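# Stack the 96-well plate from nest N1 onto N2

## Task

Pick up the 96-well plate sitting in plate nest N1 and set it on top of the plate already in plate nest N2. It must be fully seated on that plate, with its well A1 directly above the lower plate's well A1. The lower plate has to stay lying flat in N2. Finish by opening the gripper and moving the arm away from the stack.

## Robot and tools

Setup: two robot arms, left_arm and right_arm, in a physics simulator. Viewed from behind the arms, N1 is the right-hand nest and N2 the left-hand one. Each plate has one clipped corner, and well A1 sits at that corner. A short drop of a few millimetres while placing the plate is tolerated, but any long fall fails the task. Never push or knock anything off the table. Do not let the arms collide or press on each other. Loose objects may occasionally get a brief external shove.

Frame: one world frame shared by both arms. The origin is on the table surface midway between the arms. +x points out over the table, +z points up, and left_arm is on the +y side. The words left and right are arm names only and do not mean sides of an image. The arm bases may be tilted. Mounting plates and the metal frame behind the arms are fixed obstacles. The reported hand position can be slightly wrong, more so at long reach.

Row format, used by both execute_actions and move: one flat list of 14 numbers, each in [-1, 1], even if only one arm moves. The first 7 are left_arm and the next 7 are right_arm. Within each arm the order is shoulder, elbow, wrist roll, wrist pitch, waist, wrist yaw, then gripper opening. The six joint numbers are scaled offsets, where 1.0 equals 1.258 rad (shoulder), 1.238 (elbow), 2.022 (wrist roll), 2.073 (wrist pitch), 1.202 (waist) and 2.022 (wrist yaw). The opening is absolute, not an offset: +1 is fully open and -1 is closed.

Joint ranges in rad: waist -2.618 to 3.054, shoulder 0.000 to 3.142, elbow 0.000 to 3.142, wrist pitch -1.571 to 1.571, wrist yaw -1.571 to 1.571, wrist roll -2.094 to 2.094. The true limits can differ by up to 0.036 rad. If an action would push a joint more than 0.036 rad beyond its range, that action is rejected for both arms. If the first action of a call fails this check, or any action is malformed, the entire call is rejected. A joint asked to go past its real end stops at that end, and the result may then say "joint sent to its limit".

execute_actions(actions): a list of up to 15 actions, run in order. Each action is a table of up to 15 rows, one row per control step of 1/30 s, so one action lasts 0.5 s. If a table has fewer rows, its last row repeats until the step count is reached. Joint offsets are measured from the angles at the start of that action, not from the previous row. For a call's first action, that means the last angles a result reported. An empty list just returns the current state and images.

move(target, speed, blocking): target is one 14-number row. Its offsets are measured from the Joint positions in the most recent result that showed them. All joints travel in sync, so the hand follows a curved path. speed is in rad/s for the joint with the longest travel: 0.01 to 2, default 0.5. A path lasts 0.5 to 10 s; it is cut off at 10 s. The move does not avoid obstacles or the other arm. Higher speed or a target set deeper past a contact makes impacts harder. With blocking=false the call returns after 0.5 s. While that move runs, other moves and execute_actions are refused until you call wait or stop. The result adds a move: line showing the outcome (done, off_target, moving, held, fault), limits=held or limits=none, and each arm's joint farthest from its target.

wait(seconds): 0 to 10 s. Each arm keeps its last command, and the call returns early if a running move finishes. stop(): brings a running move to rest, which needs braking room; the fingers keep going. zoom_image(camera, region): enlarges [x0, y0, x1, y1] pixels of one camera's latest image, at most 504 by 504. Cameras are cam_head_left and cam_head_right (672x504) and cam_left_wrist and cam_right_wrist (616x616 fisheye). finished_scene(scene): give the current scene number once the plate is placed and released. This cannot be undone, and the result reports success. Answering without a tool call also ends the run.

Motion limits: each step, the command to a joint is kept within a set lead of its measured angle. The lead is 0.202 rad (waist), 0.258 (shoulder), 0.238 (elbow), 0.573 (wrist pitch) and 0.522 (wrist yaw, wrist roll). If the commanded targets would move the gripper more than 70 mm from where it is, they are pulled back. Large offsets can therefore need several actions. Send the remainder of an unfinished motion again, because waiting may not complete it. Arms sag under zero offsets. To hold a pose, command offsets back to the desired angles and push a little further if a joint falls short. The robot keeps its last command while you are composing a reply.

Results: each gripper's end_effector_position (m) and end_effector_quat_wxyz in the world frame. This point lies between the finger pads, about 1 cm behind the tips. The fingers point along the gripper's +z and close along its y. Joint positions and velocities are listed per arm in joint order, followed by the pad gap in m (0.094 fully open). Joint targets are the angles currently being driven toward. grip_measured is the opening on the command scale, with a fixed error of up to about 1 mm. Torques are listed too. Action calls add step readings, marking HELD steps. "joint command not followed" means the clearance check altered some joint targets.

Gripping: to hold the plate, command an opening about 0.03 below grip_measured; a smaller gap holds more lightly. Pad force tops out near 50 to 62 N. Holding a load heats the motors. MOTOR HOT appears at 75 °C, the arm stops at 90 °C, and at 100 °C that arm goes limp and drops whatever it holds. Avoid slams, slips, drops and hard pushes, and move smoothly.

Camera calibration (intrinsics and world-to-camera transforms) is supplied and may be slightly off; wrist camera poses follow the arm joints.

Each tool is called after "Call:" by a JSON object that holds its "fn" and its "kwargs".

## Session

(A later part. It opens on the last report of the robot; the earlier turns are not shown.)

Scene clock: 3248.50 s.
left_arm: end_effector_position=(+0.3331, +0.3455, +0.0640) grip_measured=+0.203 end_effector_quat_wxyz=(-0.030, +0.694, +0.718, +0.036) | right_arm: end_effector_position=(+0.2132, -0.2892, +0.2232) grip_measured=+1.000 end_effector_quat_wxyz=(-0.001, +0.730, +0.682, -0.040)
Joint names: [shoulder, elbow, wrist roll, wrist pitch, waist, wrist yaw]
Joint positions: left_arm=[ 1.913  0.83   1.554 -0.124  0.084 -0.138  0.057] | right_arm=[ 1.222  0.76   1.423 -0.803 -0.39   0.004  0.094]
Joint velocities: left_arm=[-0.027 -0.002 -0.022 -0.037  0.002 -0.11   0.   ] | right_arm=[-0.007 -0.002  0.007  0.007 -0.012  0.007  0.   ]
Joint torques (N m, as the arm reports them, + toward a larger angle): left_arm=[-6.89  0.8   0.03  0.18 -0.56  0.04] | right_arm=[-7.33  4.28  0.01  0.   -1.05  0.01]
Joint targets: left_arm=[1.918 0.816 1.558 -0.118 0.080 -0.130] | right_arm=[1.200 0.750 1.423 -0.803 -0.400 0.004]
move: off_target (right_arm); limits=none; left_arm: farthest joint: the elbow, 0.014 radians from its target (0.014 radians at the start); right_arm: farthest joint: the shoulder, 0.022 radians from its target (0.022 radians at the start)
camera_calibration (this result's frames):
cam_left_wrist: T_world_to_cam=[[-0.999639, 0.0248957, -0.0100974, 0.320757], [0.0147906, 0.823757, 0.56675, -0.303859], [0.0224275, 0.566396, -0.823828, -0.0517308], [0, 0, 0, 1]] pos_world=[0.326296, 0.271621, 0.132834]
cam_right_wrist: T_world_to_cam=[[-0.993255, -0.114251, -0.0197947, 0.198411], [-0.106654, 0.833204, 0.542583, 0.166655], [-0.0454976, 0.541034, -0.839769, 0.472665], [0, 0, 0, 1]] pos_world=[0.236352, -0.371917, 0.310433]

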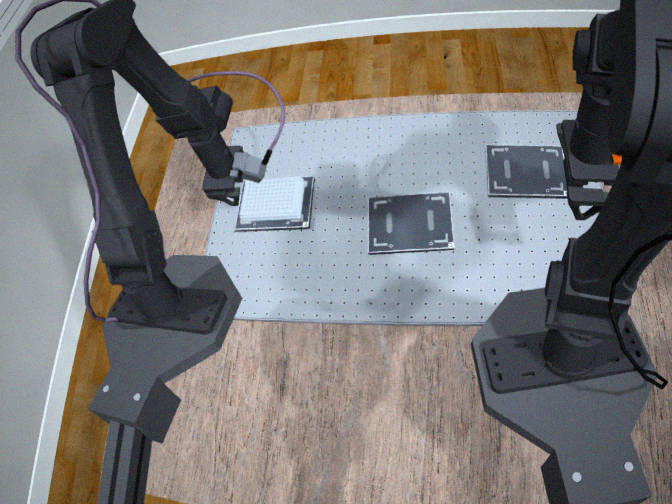

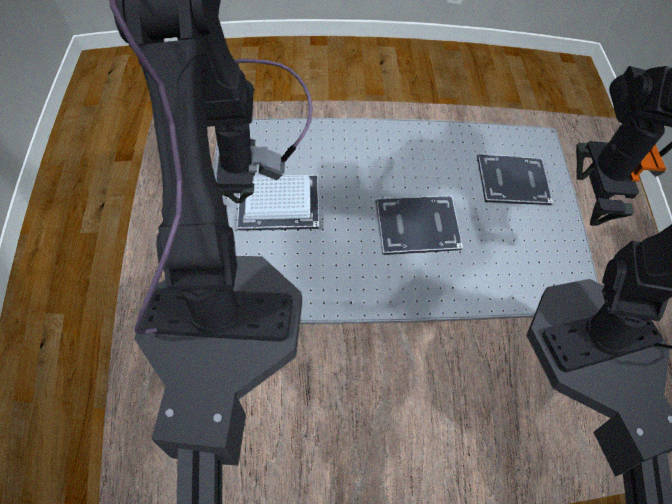

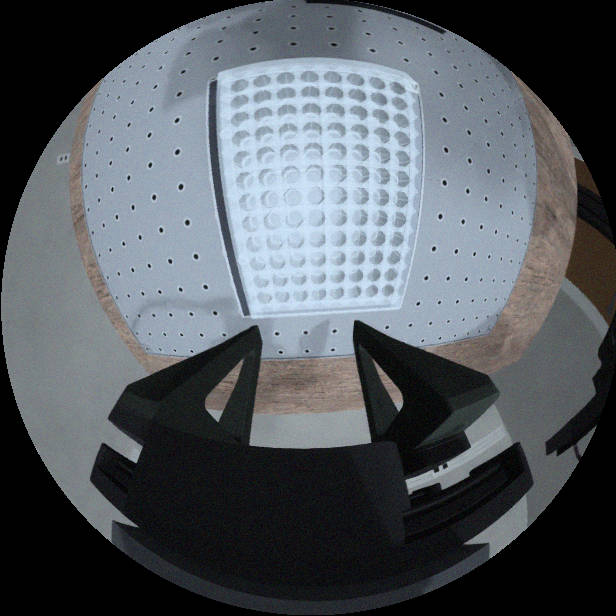

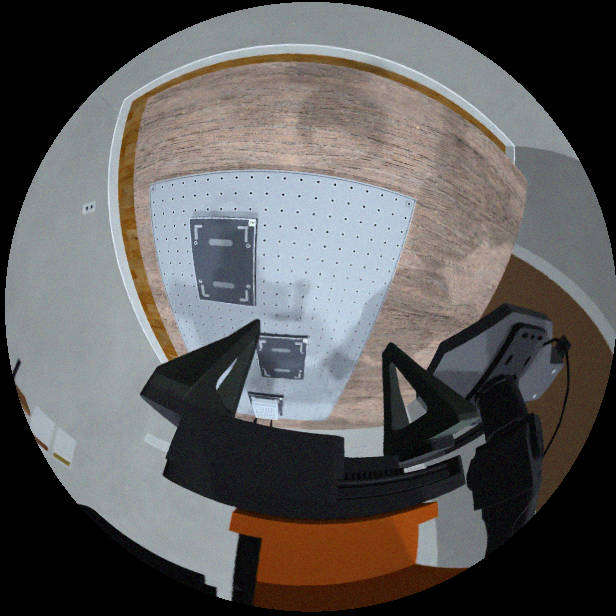

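Call:
{"fn": "move", "kwargs": {"target": [0.028, -0.0113, 0.002, 0.003, -0.003, 0.004, 0.2, -0.0175, -0.008, 0, 0, -0.008, 0, 1], "speed": 0.1}}

Scene clock: 3255.90 s.
left_arm: end_effector_position=(+0.3260, +0.3451, +0.0569) grip_measured=+0.203 end_effector_quat_wxyz=(-0.038, +0.695, +0.718, +0.027) | right_arm: end_effector_position=(+0.2132, -0.2892, +0.2232) grip_measured=+1.000 end_effector_quat_wxyz=(-0.001, +0.730, +0.682, -0.040)
Joint names: [shoulder, elbow, wrist roll, wrist pitch, waist, wrist yaw]
Joint positions: left_arm=[ 1.941  0.83   1.554 -0.121  0.084 -0.138  0.057] | right_arm=[ 1.222  0.76   1.423 -0.803 -0.39   0.004  0.094]
Joint velocities: left_arm=[-0.002 -0.007 -0.007 -0.007 -0.012  0.007 -0.   ] | right_arm=[-0.002  0.007 -0.022 -0.022 -0.012 -0.022  0.   ]
Joint torques (N m, as the arm reports them, + toward a larger angle): left_arm=[-6.75  0.67  0.03  0.13 -0.57  0.04] | right_arm=[-7.32  4.27  0.01  0.01 -1.04  0.01]
Joint targets: left_arm=[1.948 0.816 1.559 -0.117 0.080 -0.130] | right_arm=[1.200 0.750 1.423 -0.803 -0.400 0.004]
move: off_target (right_arm); limits=none; left_arm: farthest joint: the elbow, 0.014 radians from its target (0.014 radians at the start); right_arm: farthest joint: the shoulder, 0.022 radians from its target (0.022 radians at the start)
camera_calibration (this result's frames):
cam_left_wrist: T_world_to_cam=[[-0.999554, 0.0260238, 0.0146497, 0.311766], [0.0297457, 0.823971, 0.56585, -0.304241], [0.00265461, 0.566034, -0.824378, -0.0505938], [0, 0, 0, 1]] pos_world=[0.320811, 0.27121, 0.125879]
cam_right_wrist: T_world_to_cam=[[-0.993255, -0.114251, -0.0197947, 0.198411], [-0.106654, 0.833204, 0.542583, 0.166655], [-0.0454976, 0.541034, -0.839769, 0.472665], [0, 0, 0, 1]] pos_world=[0.236352, -0.371917, 0.310433]

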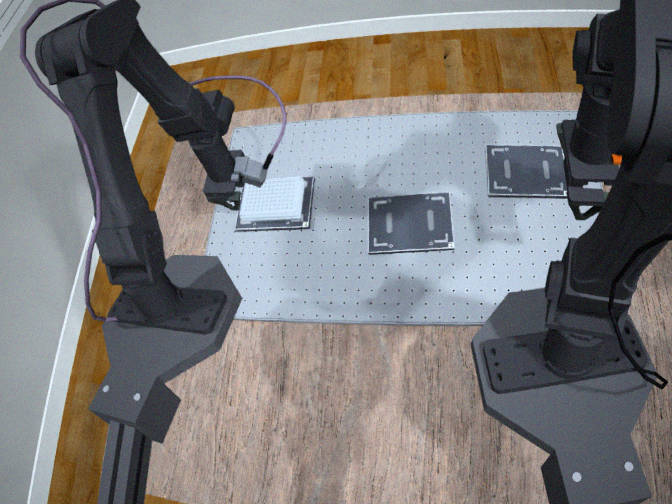

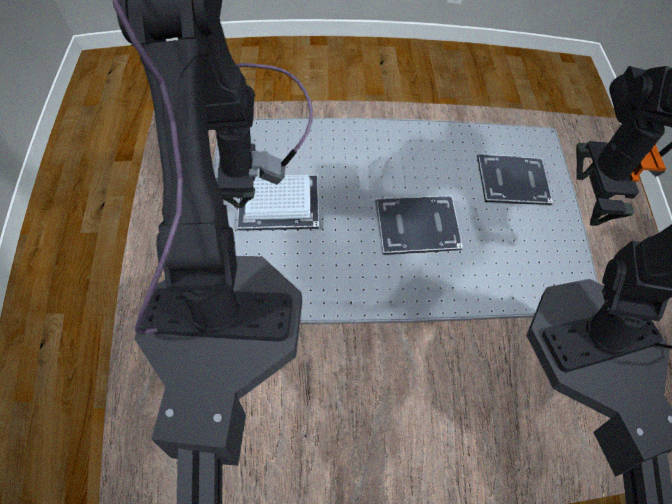

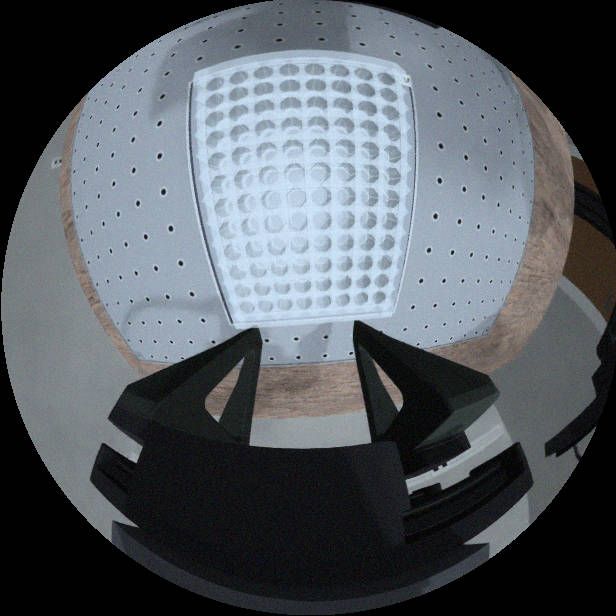

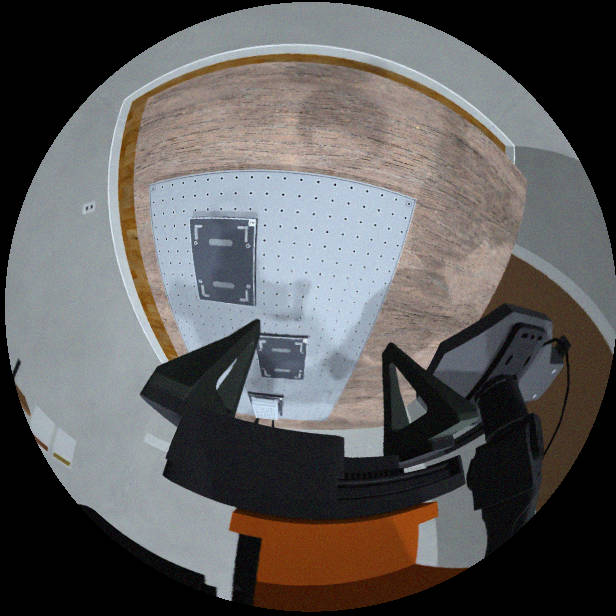

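Call:
{"fn": "zoom_image", "kwargs": {"camera": "cam_left_wrist", "region": [220, 290, 410, 360]}}

Region (220, 290, 410, 360) of cam_left_wrist's 616x616 image, scaled by 2.653, with more detail than that image has; it fills the top 186 rows of this view, and the rest is white.

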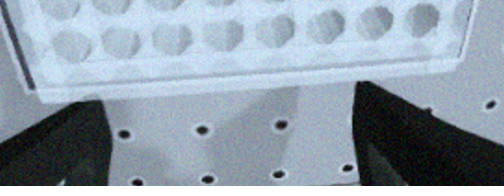

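Call:
{"fn": "move", "kwargs": {"target": [0.0055, -0.0113, 0.002, 0.002, -0.0158, 0.004, 0.2, -0.0175, -0.008, 0, 0, -0.008, 0, 1], "speed": 0.03}}

Call:
{"fn": "zoom_image", "kwargs": {"camera": "cam_left_wrist", "region": [220, 290, 410, 360]}}

Scene clock: 3266.00 s.
left_arm: end_effector_position=(+0.3263, +0.3424, +0.0569) grip_measured=+0.203 end_effector_quat_wxyz=(-0.037, +0.698, +0.715, +0.027) | right_arm: end_effector_position=(+0.2132, -0.2892, +0.2232) grip_measured=+1.000 end_effector_quat_wxyz=(-0.001, +0.730, +0.682, -0.040)
Joint names: [shoulder, elbow, wrist roll, wrist pitch, waist, wrist yaw]
Joint positions: left_arm=[ 1.941  0.83   1.554 -0.121  0.076 -0.138  0.057] | right_arm=[ 1.222  0.76   1.423 -0.803 -0.39   0.004  0.094]
Joint velocities: left_arm=[ 0.007  0.007 -0.022  0.022 -0.007 -0.007 -0.001] | right_arm=[-0.007 -0.002 -0.066  0.007 -0.007  0.007  0.   ]
Joint torques (N m, as the arm reports them, + toward a larger angle): left_arm=[-6.75  0.63  0.03  0.15 -1.13  0.04] | right_arm=[-7.33  4.26  0.01  0.   -1.06  0.01]
Joint targets: left_arm=[1.947 0.816 1.559 -0.117 0.065 -0.130] | right_arm=[1.200 0.750 1.423 -0.803 -0.400 0.004]
move: off_target (right_arm); limits=none; left_arm: farthest joint: the elbow, 0.014 radians from its target (0.014 radians at the start); right_arm: farthest joint: the shoulder, 0.022 radians from its target (0.022 radians at the start)
camera_calibration (this result's frames):
cam_left_wrist: T_world_to_cam=[[-0.999348, 0.0332035, 0.014201, 0.309557], [0.0354286, 0.825234, 0.563678, -0.304183], [0.00699694, 0.563814, -0.825872, -0.0495623], [0, 0, 0, 1]] pos_world=[0.320478, 0.268688, 0.126133]
cam_right_wrist: T_world_to_cam=[[-0.993255, -0.114251, -0.0197947, 0.198411], [-0.106654, 0.833204, 0.542583, 0.166655], [-0.0454976, 0.541034, -0.839769, 0.472665], [0, 0, 0, 1]] pos_world=[0.236352, -0.371917, 0.310433]

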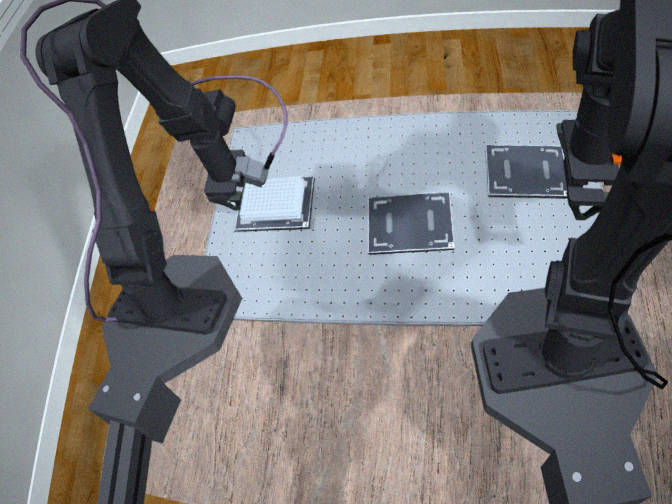

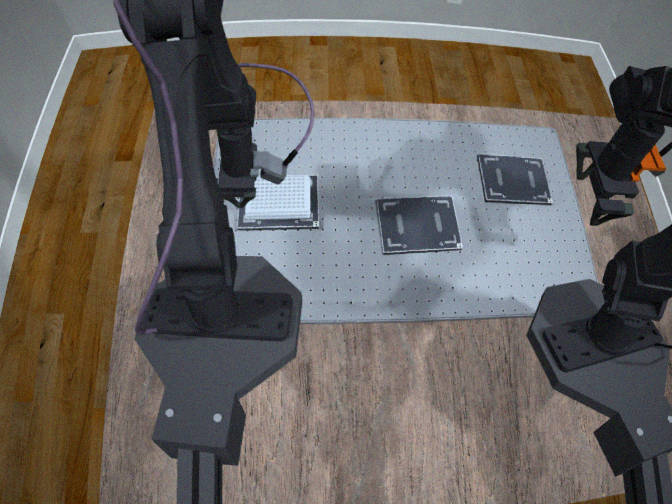

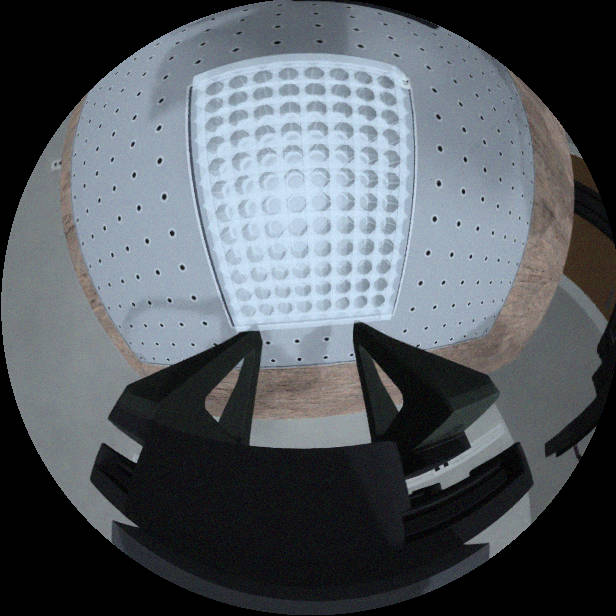

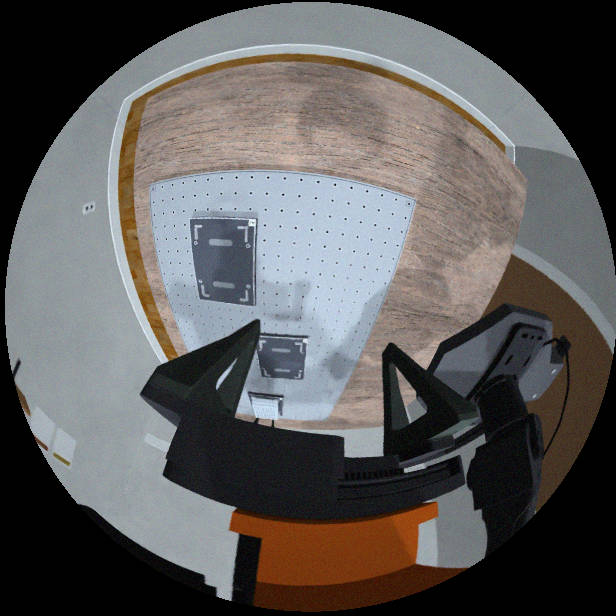

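Region (220, 290, 410, 360) of cam_left_wrist's 616x616 image, scaled by 2.653, with more detail than that image has; it fills the top 186 rows of this view, and the rest is white.

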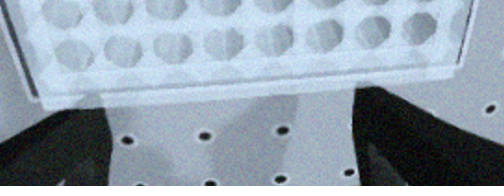

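Call:
{"fn": "move", "kwargs": {"target": [0.0055, -0.0113, 0.002, 0.002, -0.015, 0.004, 0.2, -0.0175, -0.008, 0, 0, -0.008, 0, 1], "speed": 0.03}}

Call:
{"fn": "zoom_image", "kwargs": {"camera": "cam_left_wrist", "region": [220, 290, 410, 360]}}

Scene clock: 3270.53 s.
left_arm: end_effector_position=(+0.3264, +0.3417, +0.0570) grip_measured=+0.203 end_effector_quat_wxyz=(-0.038, +0.699, +0.714, +0.027) | right_arm: end_effector_position=(+0.2132, -0.2892, +0.2232) grip_measured=+1.000 end_effector_quat_wxyz=(-0.001, +0.730, +0.682, -0.040)
Joint names: [shoulder, elbow, wrist roll, wrist pitch, waist, wrist yaw]
Joint positions: left_arm=[ 1.941  0.83   1.554 -0.121  0.073 -0.141  0.057] | right_arm=[ 1.222  0.76   1.423 -0.803 -0.39   0.004  0.094]
Joint velocities: left_arm=[-0.002 -0.027  0.007  0.066 -0.022  0.022  0.   ] | right_arm=[-0.027 -0.002 -0.037 -0.051  0.002 -0.051  0.   ]
Joint torques (N m, as the arm reports them, + toward a larger angle): left_arm=[-6.74  0.64  0.03  0.15 -1.31  0.05] | right_arm=[-7.32  4.27  0.01  0.   -1.03  0.01]
Joint targets: left_arm=[1.947 0.816 1.559 -0.117 0.058 -0.130] | right_arm=[1.200 0.750 1.423 -0.803 -0.400 0.004]
move: off_target (right_arm); limits=none; left_arm: farthest joint: the waist, 0.015 radians from its target (0.018 radians at the start); right_arm: farthest joint: the shoulder, 0.022 radians from its target (0.022 radians at the start)
camera_calibration (this result's frames):
cam_left_wrist: T_world_to_cam=[[-0.999255, 0.0360588, 0.0137325, 0.308774], [0.037511, 0.824434, 0.564713, -0.304119], [0.00904136, 0.564808, -0.825173, -0.0501697], [0, 0, 0, 1]] pos_world=[0.320406, 0.267928, 0.126101]
cam_right_wrist: T_world_to_cam=[[-0.993255, -0.114251, -0.0197947, 0.198411], [-0.106654, 0.833204, 0.542583, 0.166655], [-0.0454976, 0.541034, -0.839769, 0.472665], [0, 0, 0, 1]] pos_world=[0.236352, -0.371917, 0.310433]

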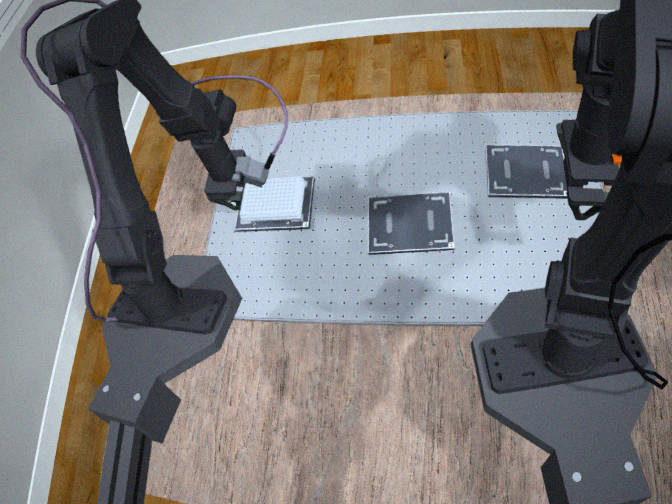

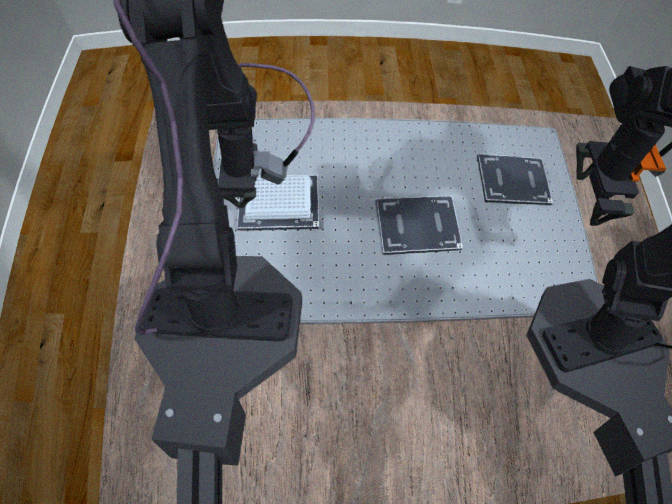

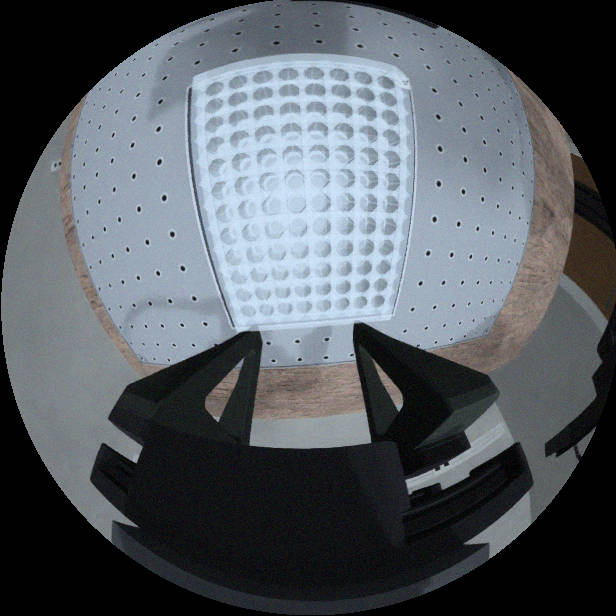

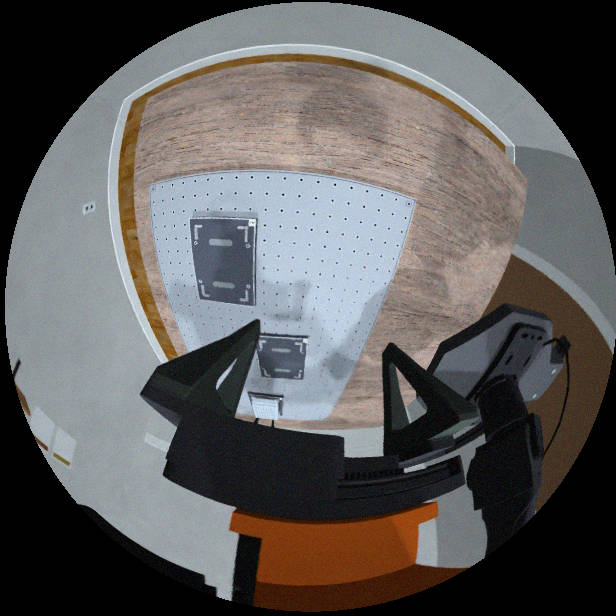

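Region (220, 290, 410, 360) of cam_left_wrist's 616x616 image, scaled by 2.653, with more detail than that image has; it fills the top 186 rows of this view, and the rest is white.

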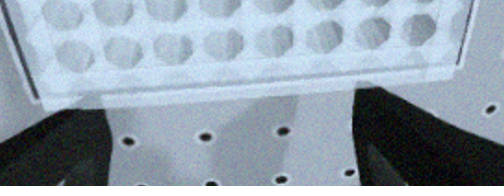

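Call:
{"fn": "zoom_image", "kwargs": {"camera": "cam_left_wrist", "region": [180, 45, 430, 125]}}

Region (180, 45, 430, 125) of cam_left_wrist's 616x616 image, scaled by 2.016, with more detail than that image has; it fills the top 161 rows of this view, and the rest is white.

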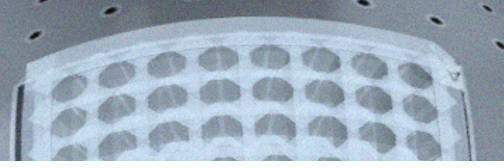

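Call:
{"fn": "move", "kwargs": {"target": [0.0055, -0.0113, 0.002, 0.002, -0.024, 0.004, 0.2, -0.0175, -0.008, 0, 0, -0.008, 0, 1], "speed": 0.03}}

Scene clock: 3278.57 s.
left_arm: end_effector_position=(+0.3267, +0.3413, +0.0573) grip_measured=+0.203 end_effector_quat_wxyz=(-0.042, +0.701, +0.711, +0.032) | right_arm: end_effector_position=(+0.2132, -0.2892, +0.2232) grip_measured=+1.000 end_effector_quat_wxyz=(-0.001, +0.730, +0.682, -0.040)
Joint names: [shoulder, elbow, wrist roll, wrist pitch, waist, wrist yaw]
Joint positions: left_arm=[ 1.941  0.83   1.554 -0.121  0.064 -0.158  0.057] | right_arm=[ 1.222  0.76   1.423 -0.803 -0.39   0.004  0.094]
Joint velocities: left_arm=[ 0.017 -0.007 -0.022 -0.081  0.022  0.022  0.001] | right_arm=[-0.022 -0.017 -0.037  0.022  0.012  0.022  0.   ]
Joint torques (N m, as the arm reports them, + toward a larger angle): left_arm=[-6.75  0.64  0.04  0.15 -1.64  0.17] | right_arm=[-7.32  4.26  0.01  0.   -1.02  0.01]
Joint targets: left_arm=[1.947 0.816 1.559 -0.117 0.045 -0.133] | right_arm=[1.200 0.750 1.423 -0.803 -0.400 0.004]
move: off_target (left_arm, right_arm); limits=none; left_arm: farthest joint: the wrist yaw, 0.025 radians from its target (0.008 radians at the start); right_arm: farthest joint: the shoulder, 0.022 radians from its target (0.022 radians at the start)
camera_calibration (this result's frames):
cam_left_wrist: T_world_to_cam=[[-0.998905, 0.0446859, 0.0138709, 0.305957], [0.0445146, 0.816314, 0.575891, -0.304233], [0.0144112, 0.575878, -0.817409, -0.0556613], [0, 0, 0, 1]] pos_world=[0.319967, 0.266732, 0.125463]
cam_right_wrist: T_world_to_cam=[[-0.993255, -0.114251, -0.0197947, 0.198411], [-0.106654, 0.833204, 0.542583, 0.166655], [-0.0454976, 0.541034, -0.839769, 0.472665], [0, 0, 0, 1]] pos_world=[0.236352, -0.371917, 0.310433]

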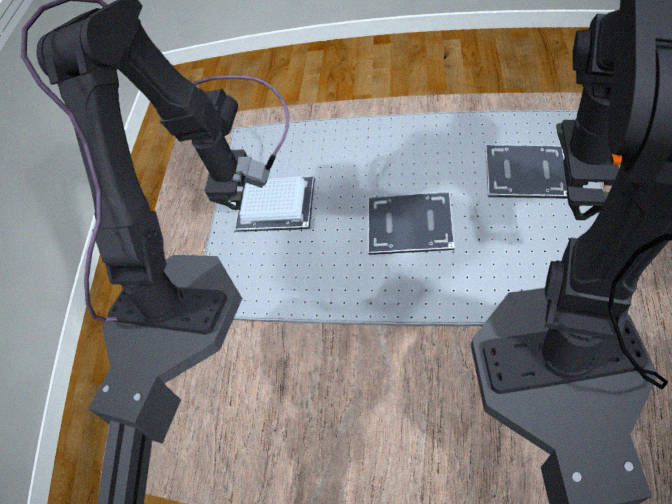

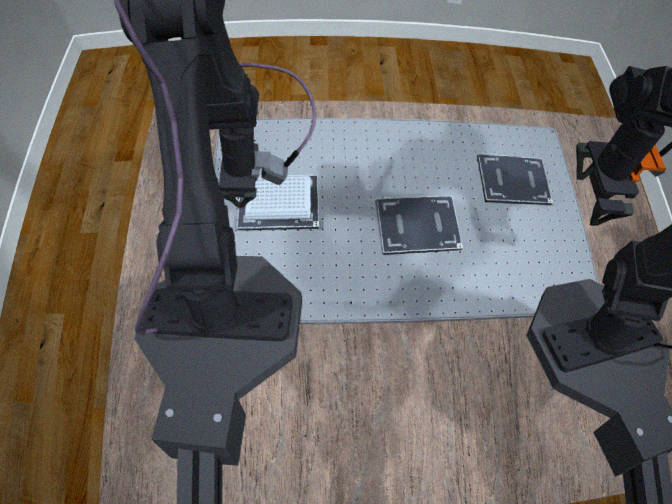

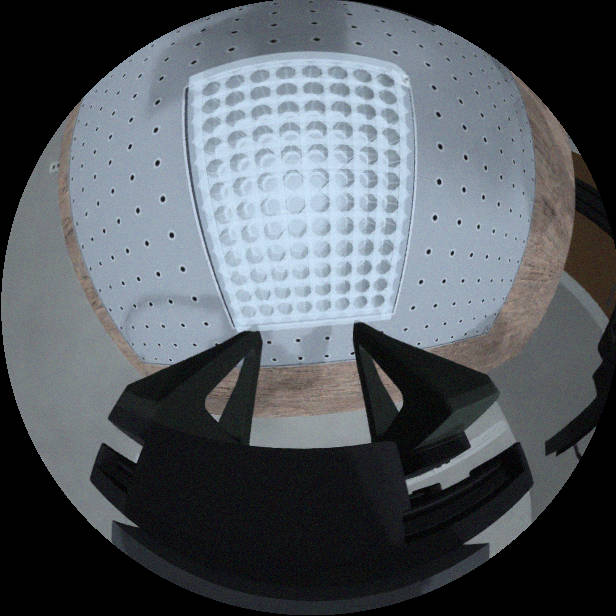

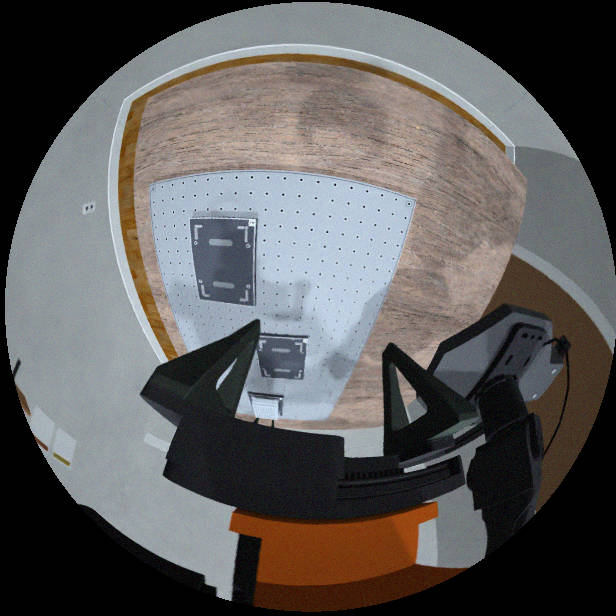

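Call:
{"fn": "move", "kwargs": {"target": [0.0055, -0.0113, 0.002, 0.002, 0.022, 0.014, 0.2, -0.0175, -0.008, 0, 0, -0.008, 0, 1], "speed": 0.06}}

Call:
{"fn": "move", "kwargs": {"target": [-0.135, -0.0113, 0.002, -0.06, -0.003, 0.004, 0.6, -0.0175, -0.008, 0, 0, -0.008, 0, 1], "speed": 0.4}}

Scene clock: 3297.53 s.
left_arm: end_effector_position=(+0.3262, +0.3453, +0.0569) grip_measured=+0.203 end_effector_quat_wxyz=(-0.039, +0.695, +0.717, +0.029) | right_arm: end_effector_position=(+0.2132, -0.2892, +0.2232) grip_measured=+1.000 end_effector_quat_wxyz=(-0.001, +0.730, +0.682, -0.040)
Joint names: [shoulder, elbow, wrist roll, wrist pitch, waist, wrist yaw]
Joint positions: left_arm=[ 1.941  0.83   1.554 -0.121  0.083 -0.142  0.057] | right_arm=[ 1.222  0.76   1.423 -0.803 -0.39   0.004  0.094]
Joint velocities: left_arm=[ 0.007 -0.002 -0.007 -0.037  0.002 -0.051  0.   ] | right_arm=[ 0.007 -0.002 -0.022 -0.007 -0.007 -0.066  0.   ]
Joint torques (N m, as the arm reports them, + toward a larger angle): left_arm=[-6.75  0.64  0.03  0.15  0.15  0.06] | right_arm=[-7.34  4.27  0.01  0.01 -1.06  0.01]
Joint targets: left_arm=[1.947 0.816 1.559 -0.117 0.090 -0.129] | right_arm=[1.200 0.750 1.423 -0.803 -0.400 0.004]
move: off_target (right_arm); limits=none; left_arm: farthest joint: the elbow, 0.014 radians from its target (0.014 radians at the start); right_arm: farthest joint: the shoulder, 0.022 radians from its target (0.022 radians at the start)
camera_calibration (this result's frames):
cam_left_wrist: T_world_to_cam=[[-0.99953, 0.0270874, 0.0143484, 0.311522], [0.030441, 0.822213, 0.568365, -0.304208], [0.0035981, 0.568535, -0.822651, -0.0519231], [0, 0, 0, 1]] pos_world=[0.320823, 0.271206, 0.125717]
cam_right_wrist: T_world_to_cam=[[-0.993255, -0.114251, -0.0197947, 0.198411], [-0.106654, 0.833204, 0.542583, 0.166655], [-0.0454976, 0.541034, -0.839769, 0.472665], [0, 0, 0, 1]] pos_world=[0.236352, -0.371917, 0.310433]

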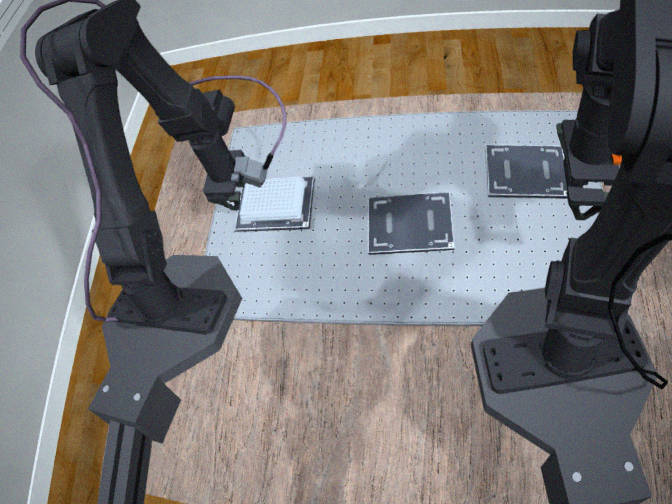

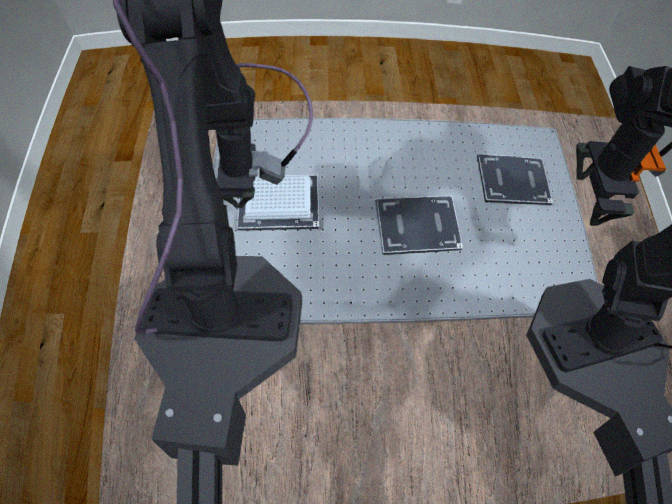

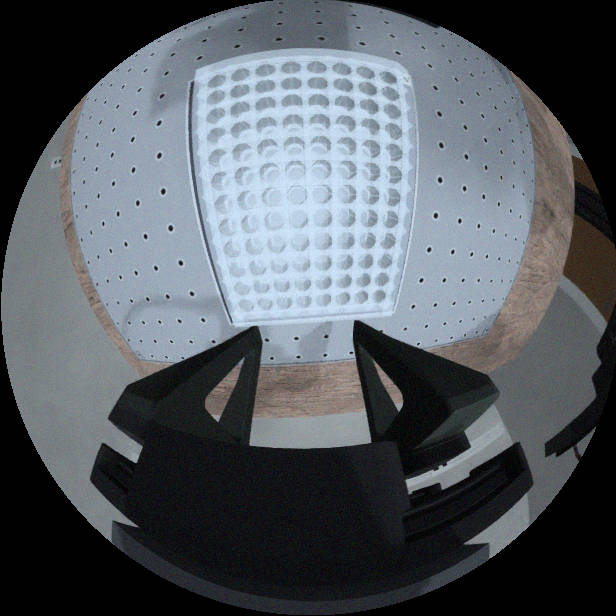

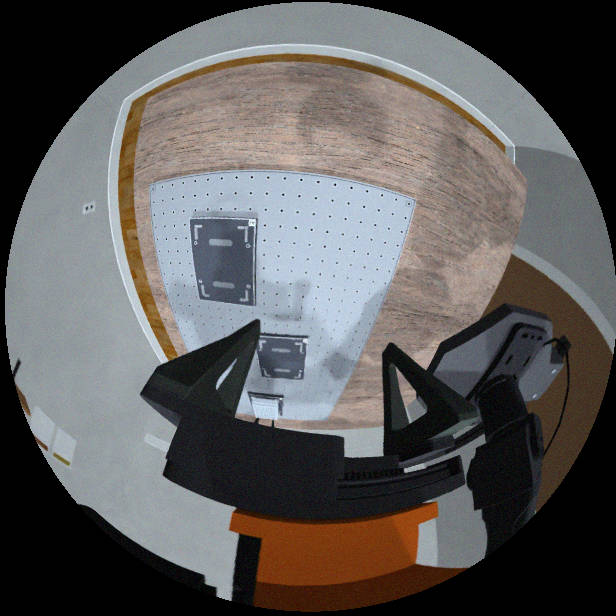

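Scene clock: 3298.67 s.
left_arm: end_effector_position=(+0.3396, +0.3473, +0.0968) grip_measured=+0.597 end_effector_quat_wxyz=(-0.024, +0.694, +0.718, +0.043) | right_arm: end_effector_position=(+0.2132, -0.2892, +0.2232) grip_measured=+1.000 end_effector_quat_wxyz=(-0.001, +0.730, +0.682, -0.040)
Joint names: [shoulder, elbow, wrist roll, wrist pitch, waist, wrist yaw]
Joint positions: left_arm=[ 1.789  0.83   1.554 -0.23   0.083 -0.142  0.075] | right_arm=[ 1.222  0.76   1.423 -0.803 -0.39   0.004  0.094]
Joint velocities: left_arm=[-0.007  0.007 -0.066  0.022  0.022 -0.037 -0.001] | right_arm=[-0.017 -0.012 -0.007 -0.022  0.012 -0.051  0.   ]
Joint torques (N m, as the arm reports them, + toward a larger angle): left_arm=[-8.26  1.36  0.03  0.07 -0.55  0.03] | right_arm=[-7.35  4.26  0.02  0.01 -1.08  0.02]
Joint targets: left_arm=[1.771 0.816 1.559 -0.245 0.079 -0.134] | right_arm=[1.200 0.750 1.423 -0.803 -0.400 0.004]
move: off_target (right_arm); limits=none; left_arm: farthest joint: the shoulder, 0.018 radians from its target (0.169 radians at the start); right_arm: farthest joint: the shoulder, 0.022 radians from its target (0.022 radians at the start)
camera_calibration (this result's frames):
cam_left_wrist: T_world_to_cam=[[-0.999294, 0.0251505, -0.0279092, 0.329004], [0.00477465, 0.821862, 0.569666, -0.320246], [0.0372649, 0.569131, -0.821402, -0.0320993], [0, 0, 0, 1]] pos_world=[0.331497, 0.273192, 0.165249]
cam_right_wrist: T_world_to_cam=[[-0.993255, -0.114251, -0.0197947, 0.198411], [-0.106654, 0.833204, 0.542583, 0.166655], [-0.0454976, 0.541034, -0.839769, 0.472665], [0, 0, 0, 1]] pos_world=[0.236352, -0.371917, 0.310433]

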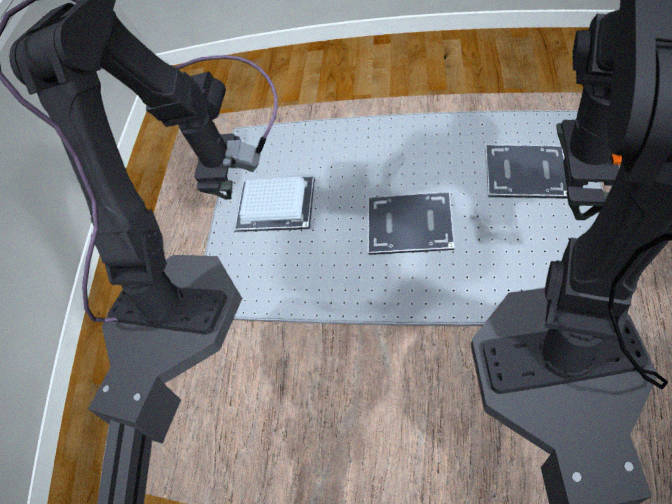

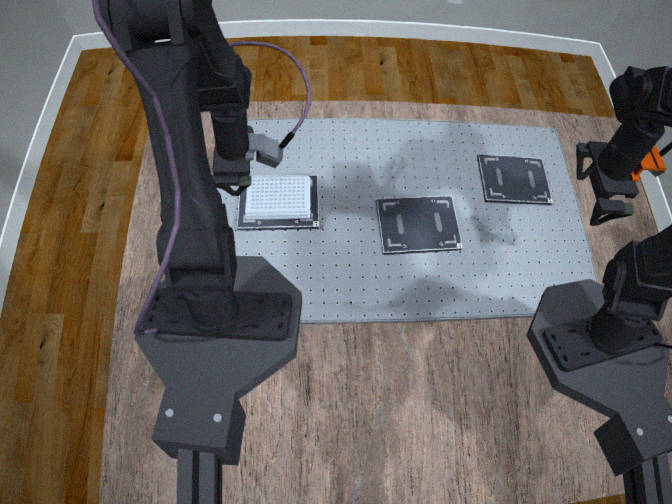

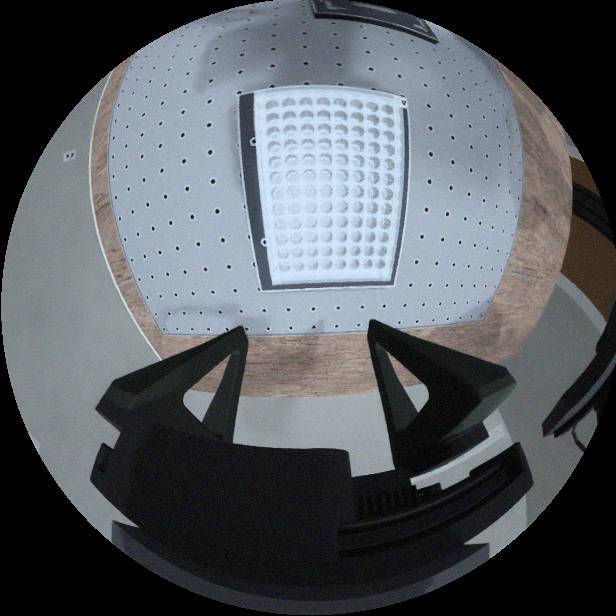

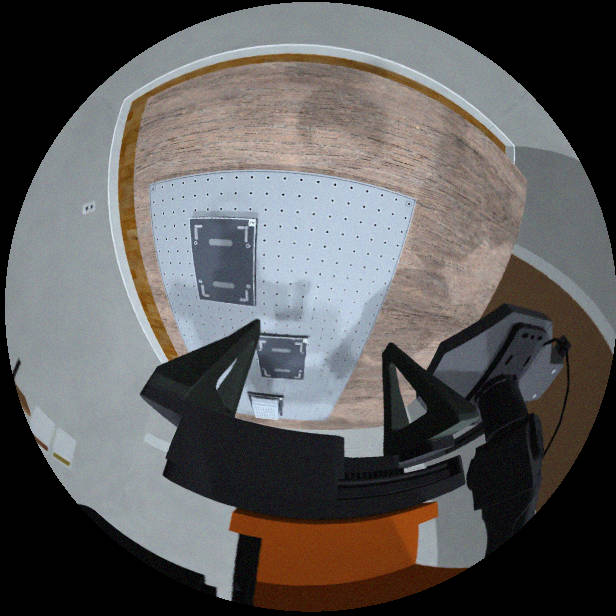

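Call:
{"fn": "zoom_image", "kwargs": {"camera": "cam_left_wrist", "region": [225, 75, 425, 135]}}

Call:
{"fn": "zoom_image", "kwargs": {"camera": "cam_left_wrist", "region": [235, 250, 425, 310]}}

Region (225, 75, 425, 135) of cam_left_wrist's 616x616 image, scaled by 2.520, with more detail than that image has; it fills the top 151 rows of this view, and the rest is white.

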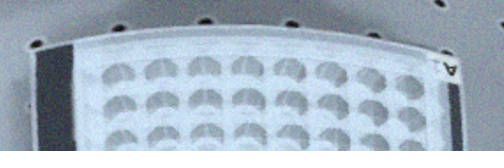

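Region (235, 250, 425, 310) of cam_left_wrist's 616x616 image, scaled by 2.653, with more detail than that image has; it fills the top 159 rows of this view, and the rest is white.

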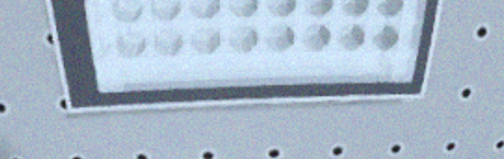

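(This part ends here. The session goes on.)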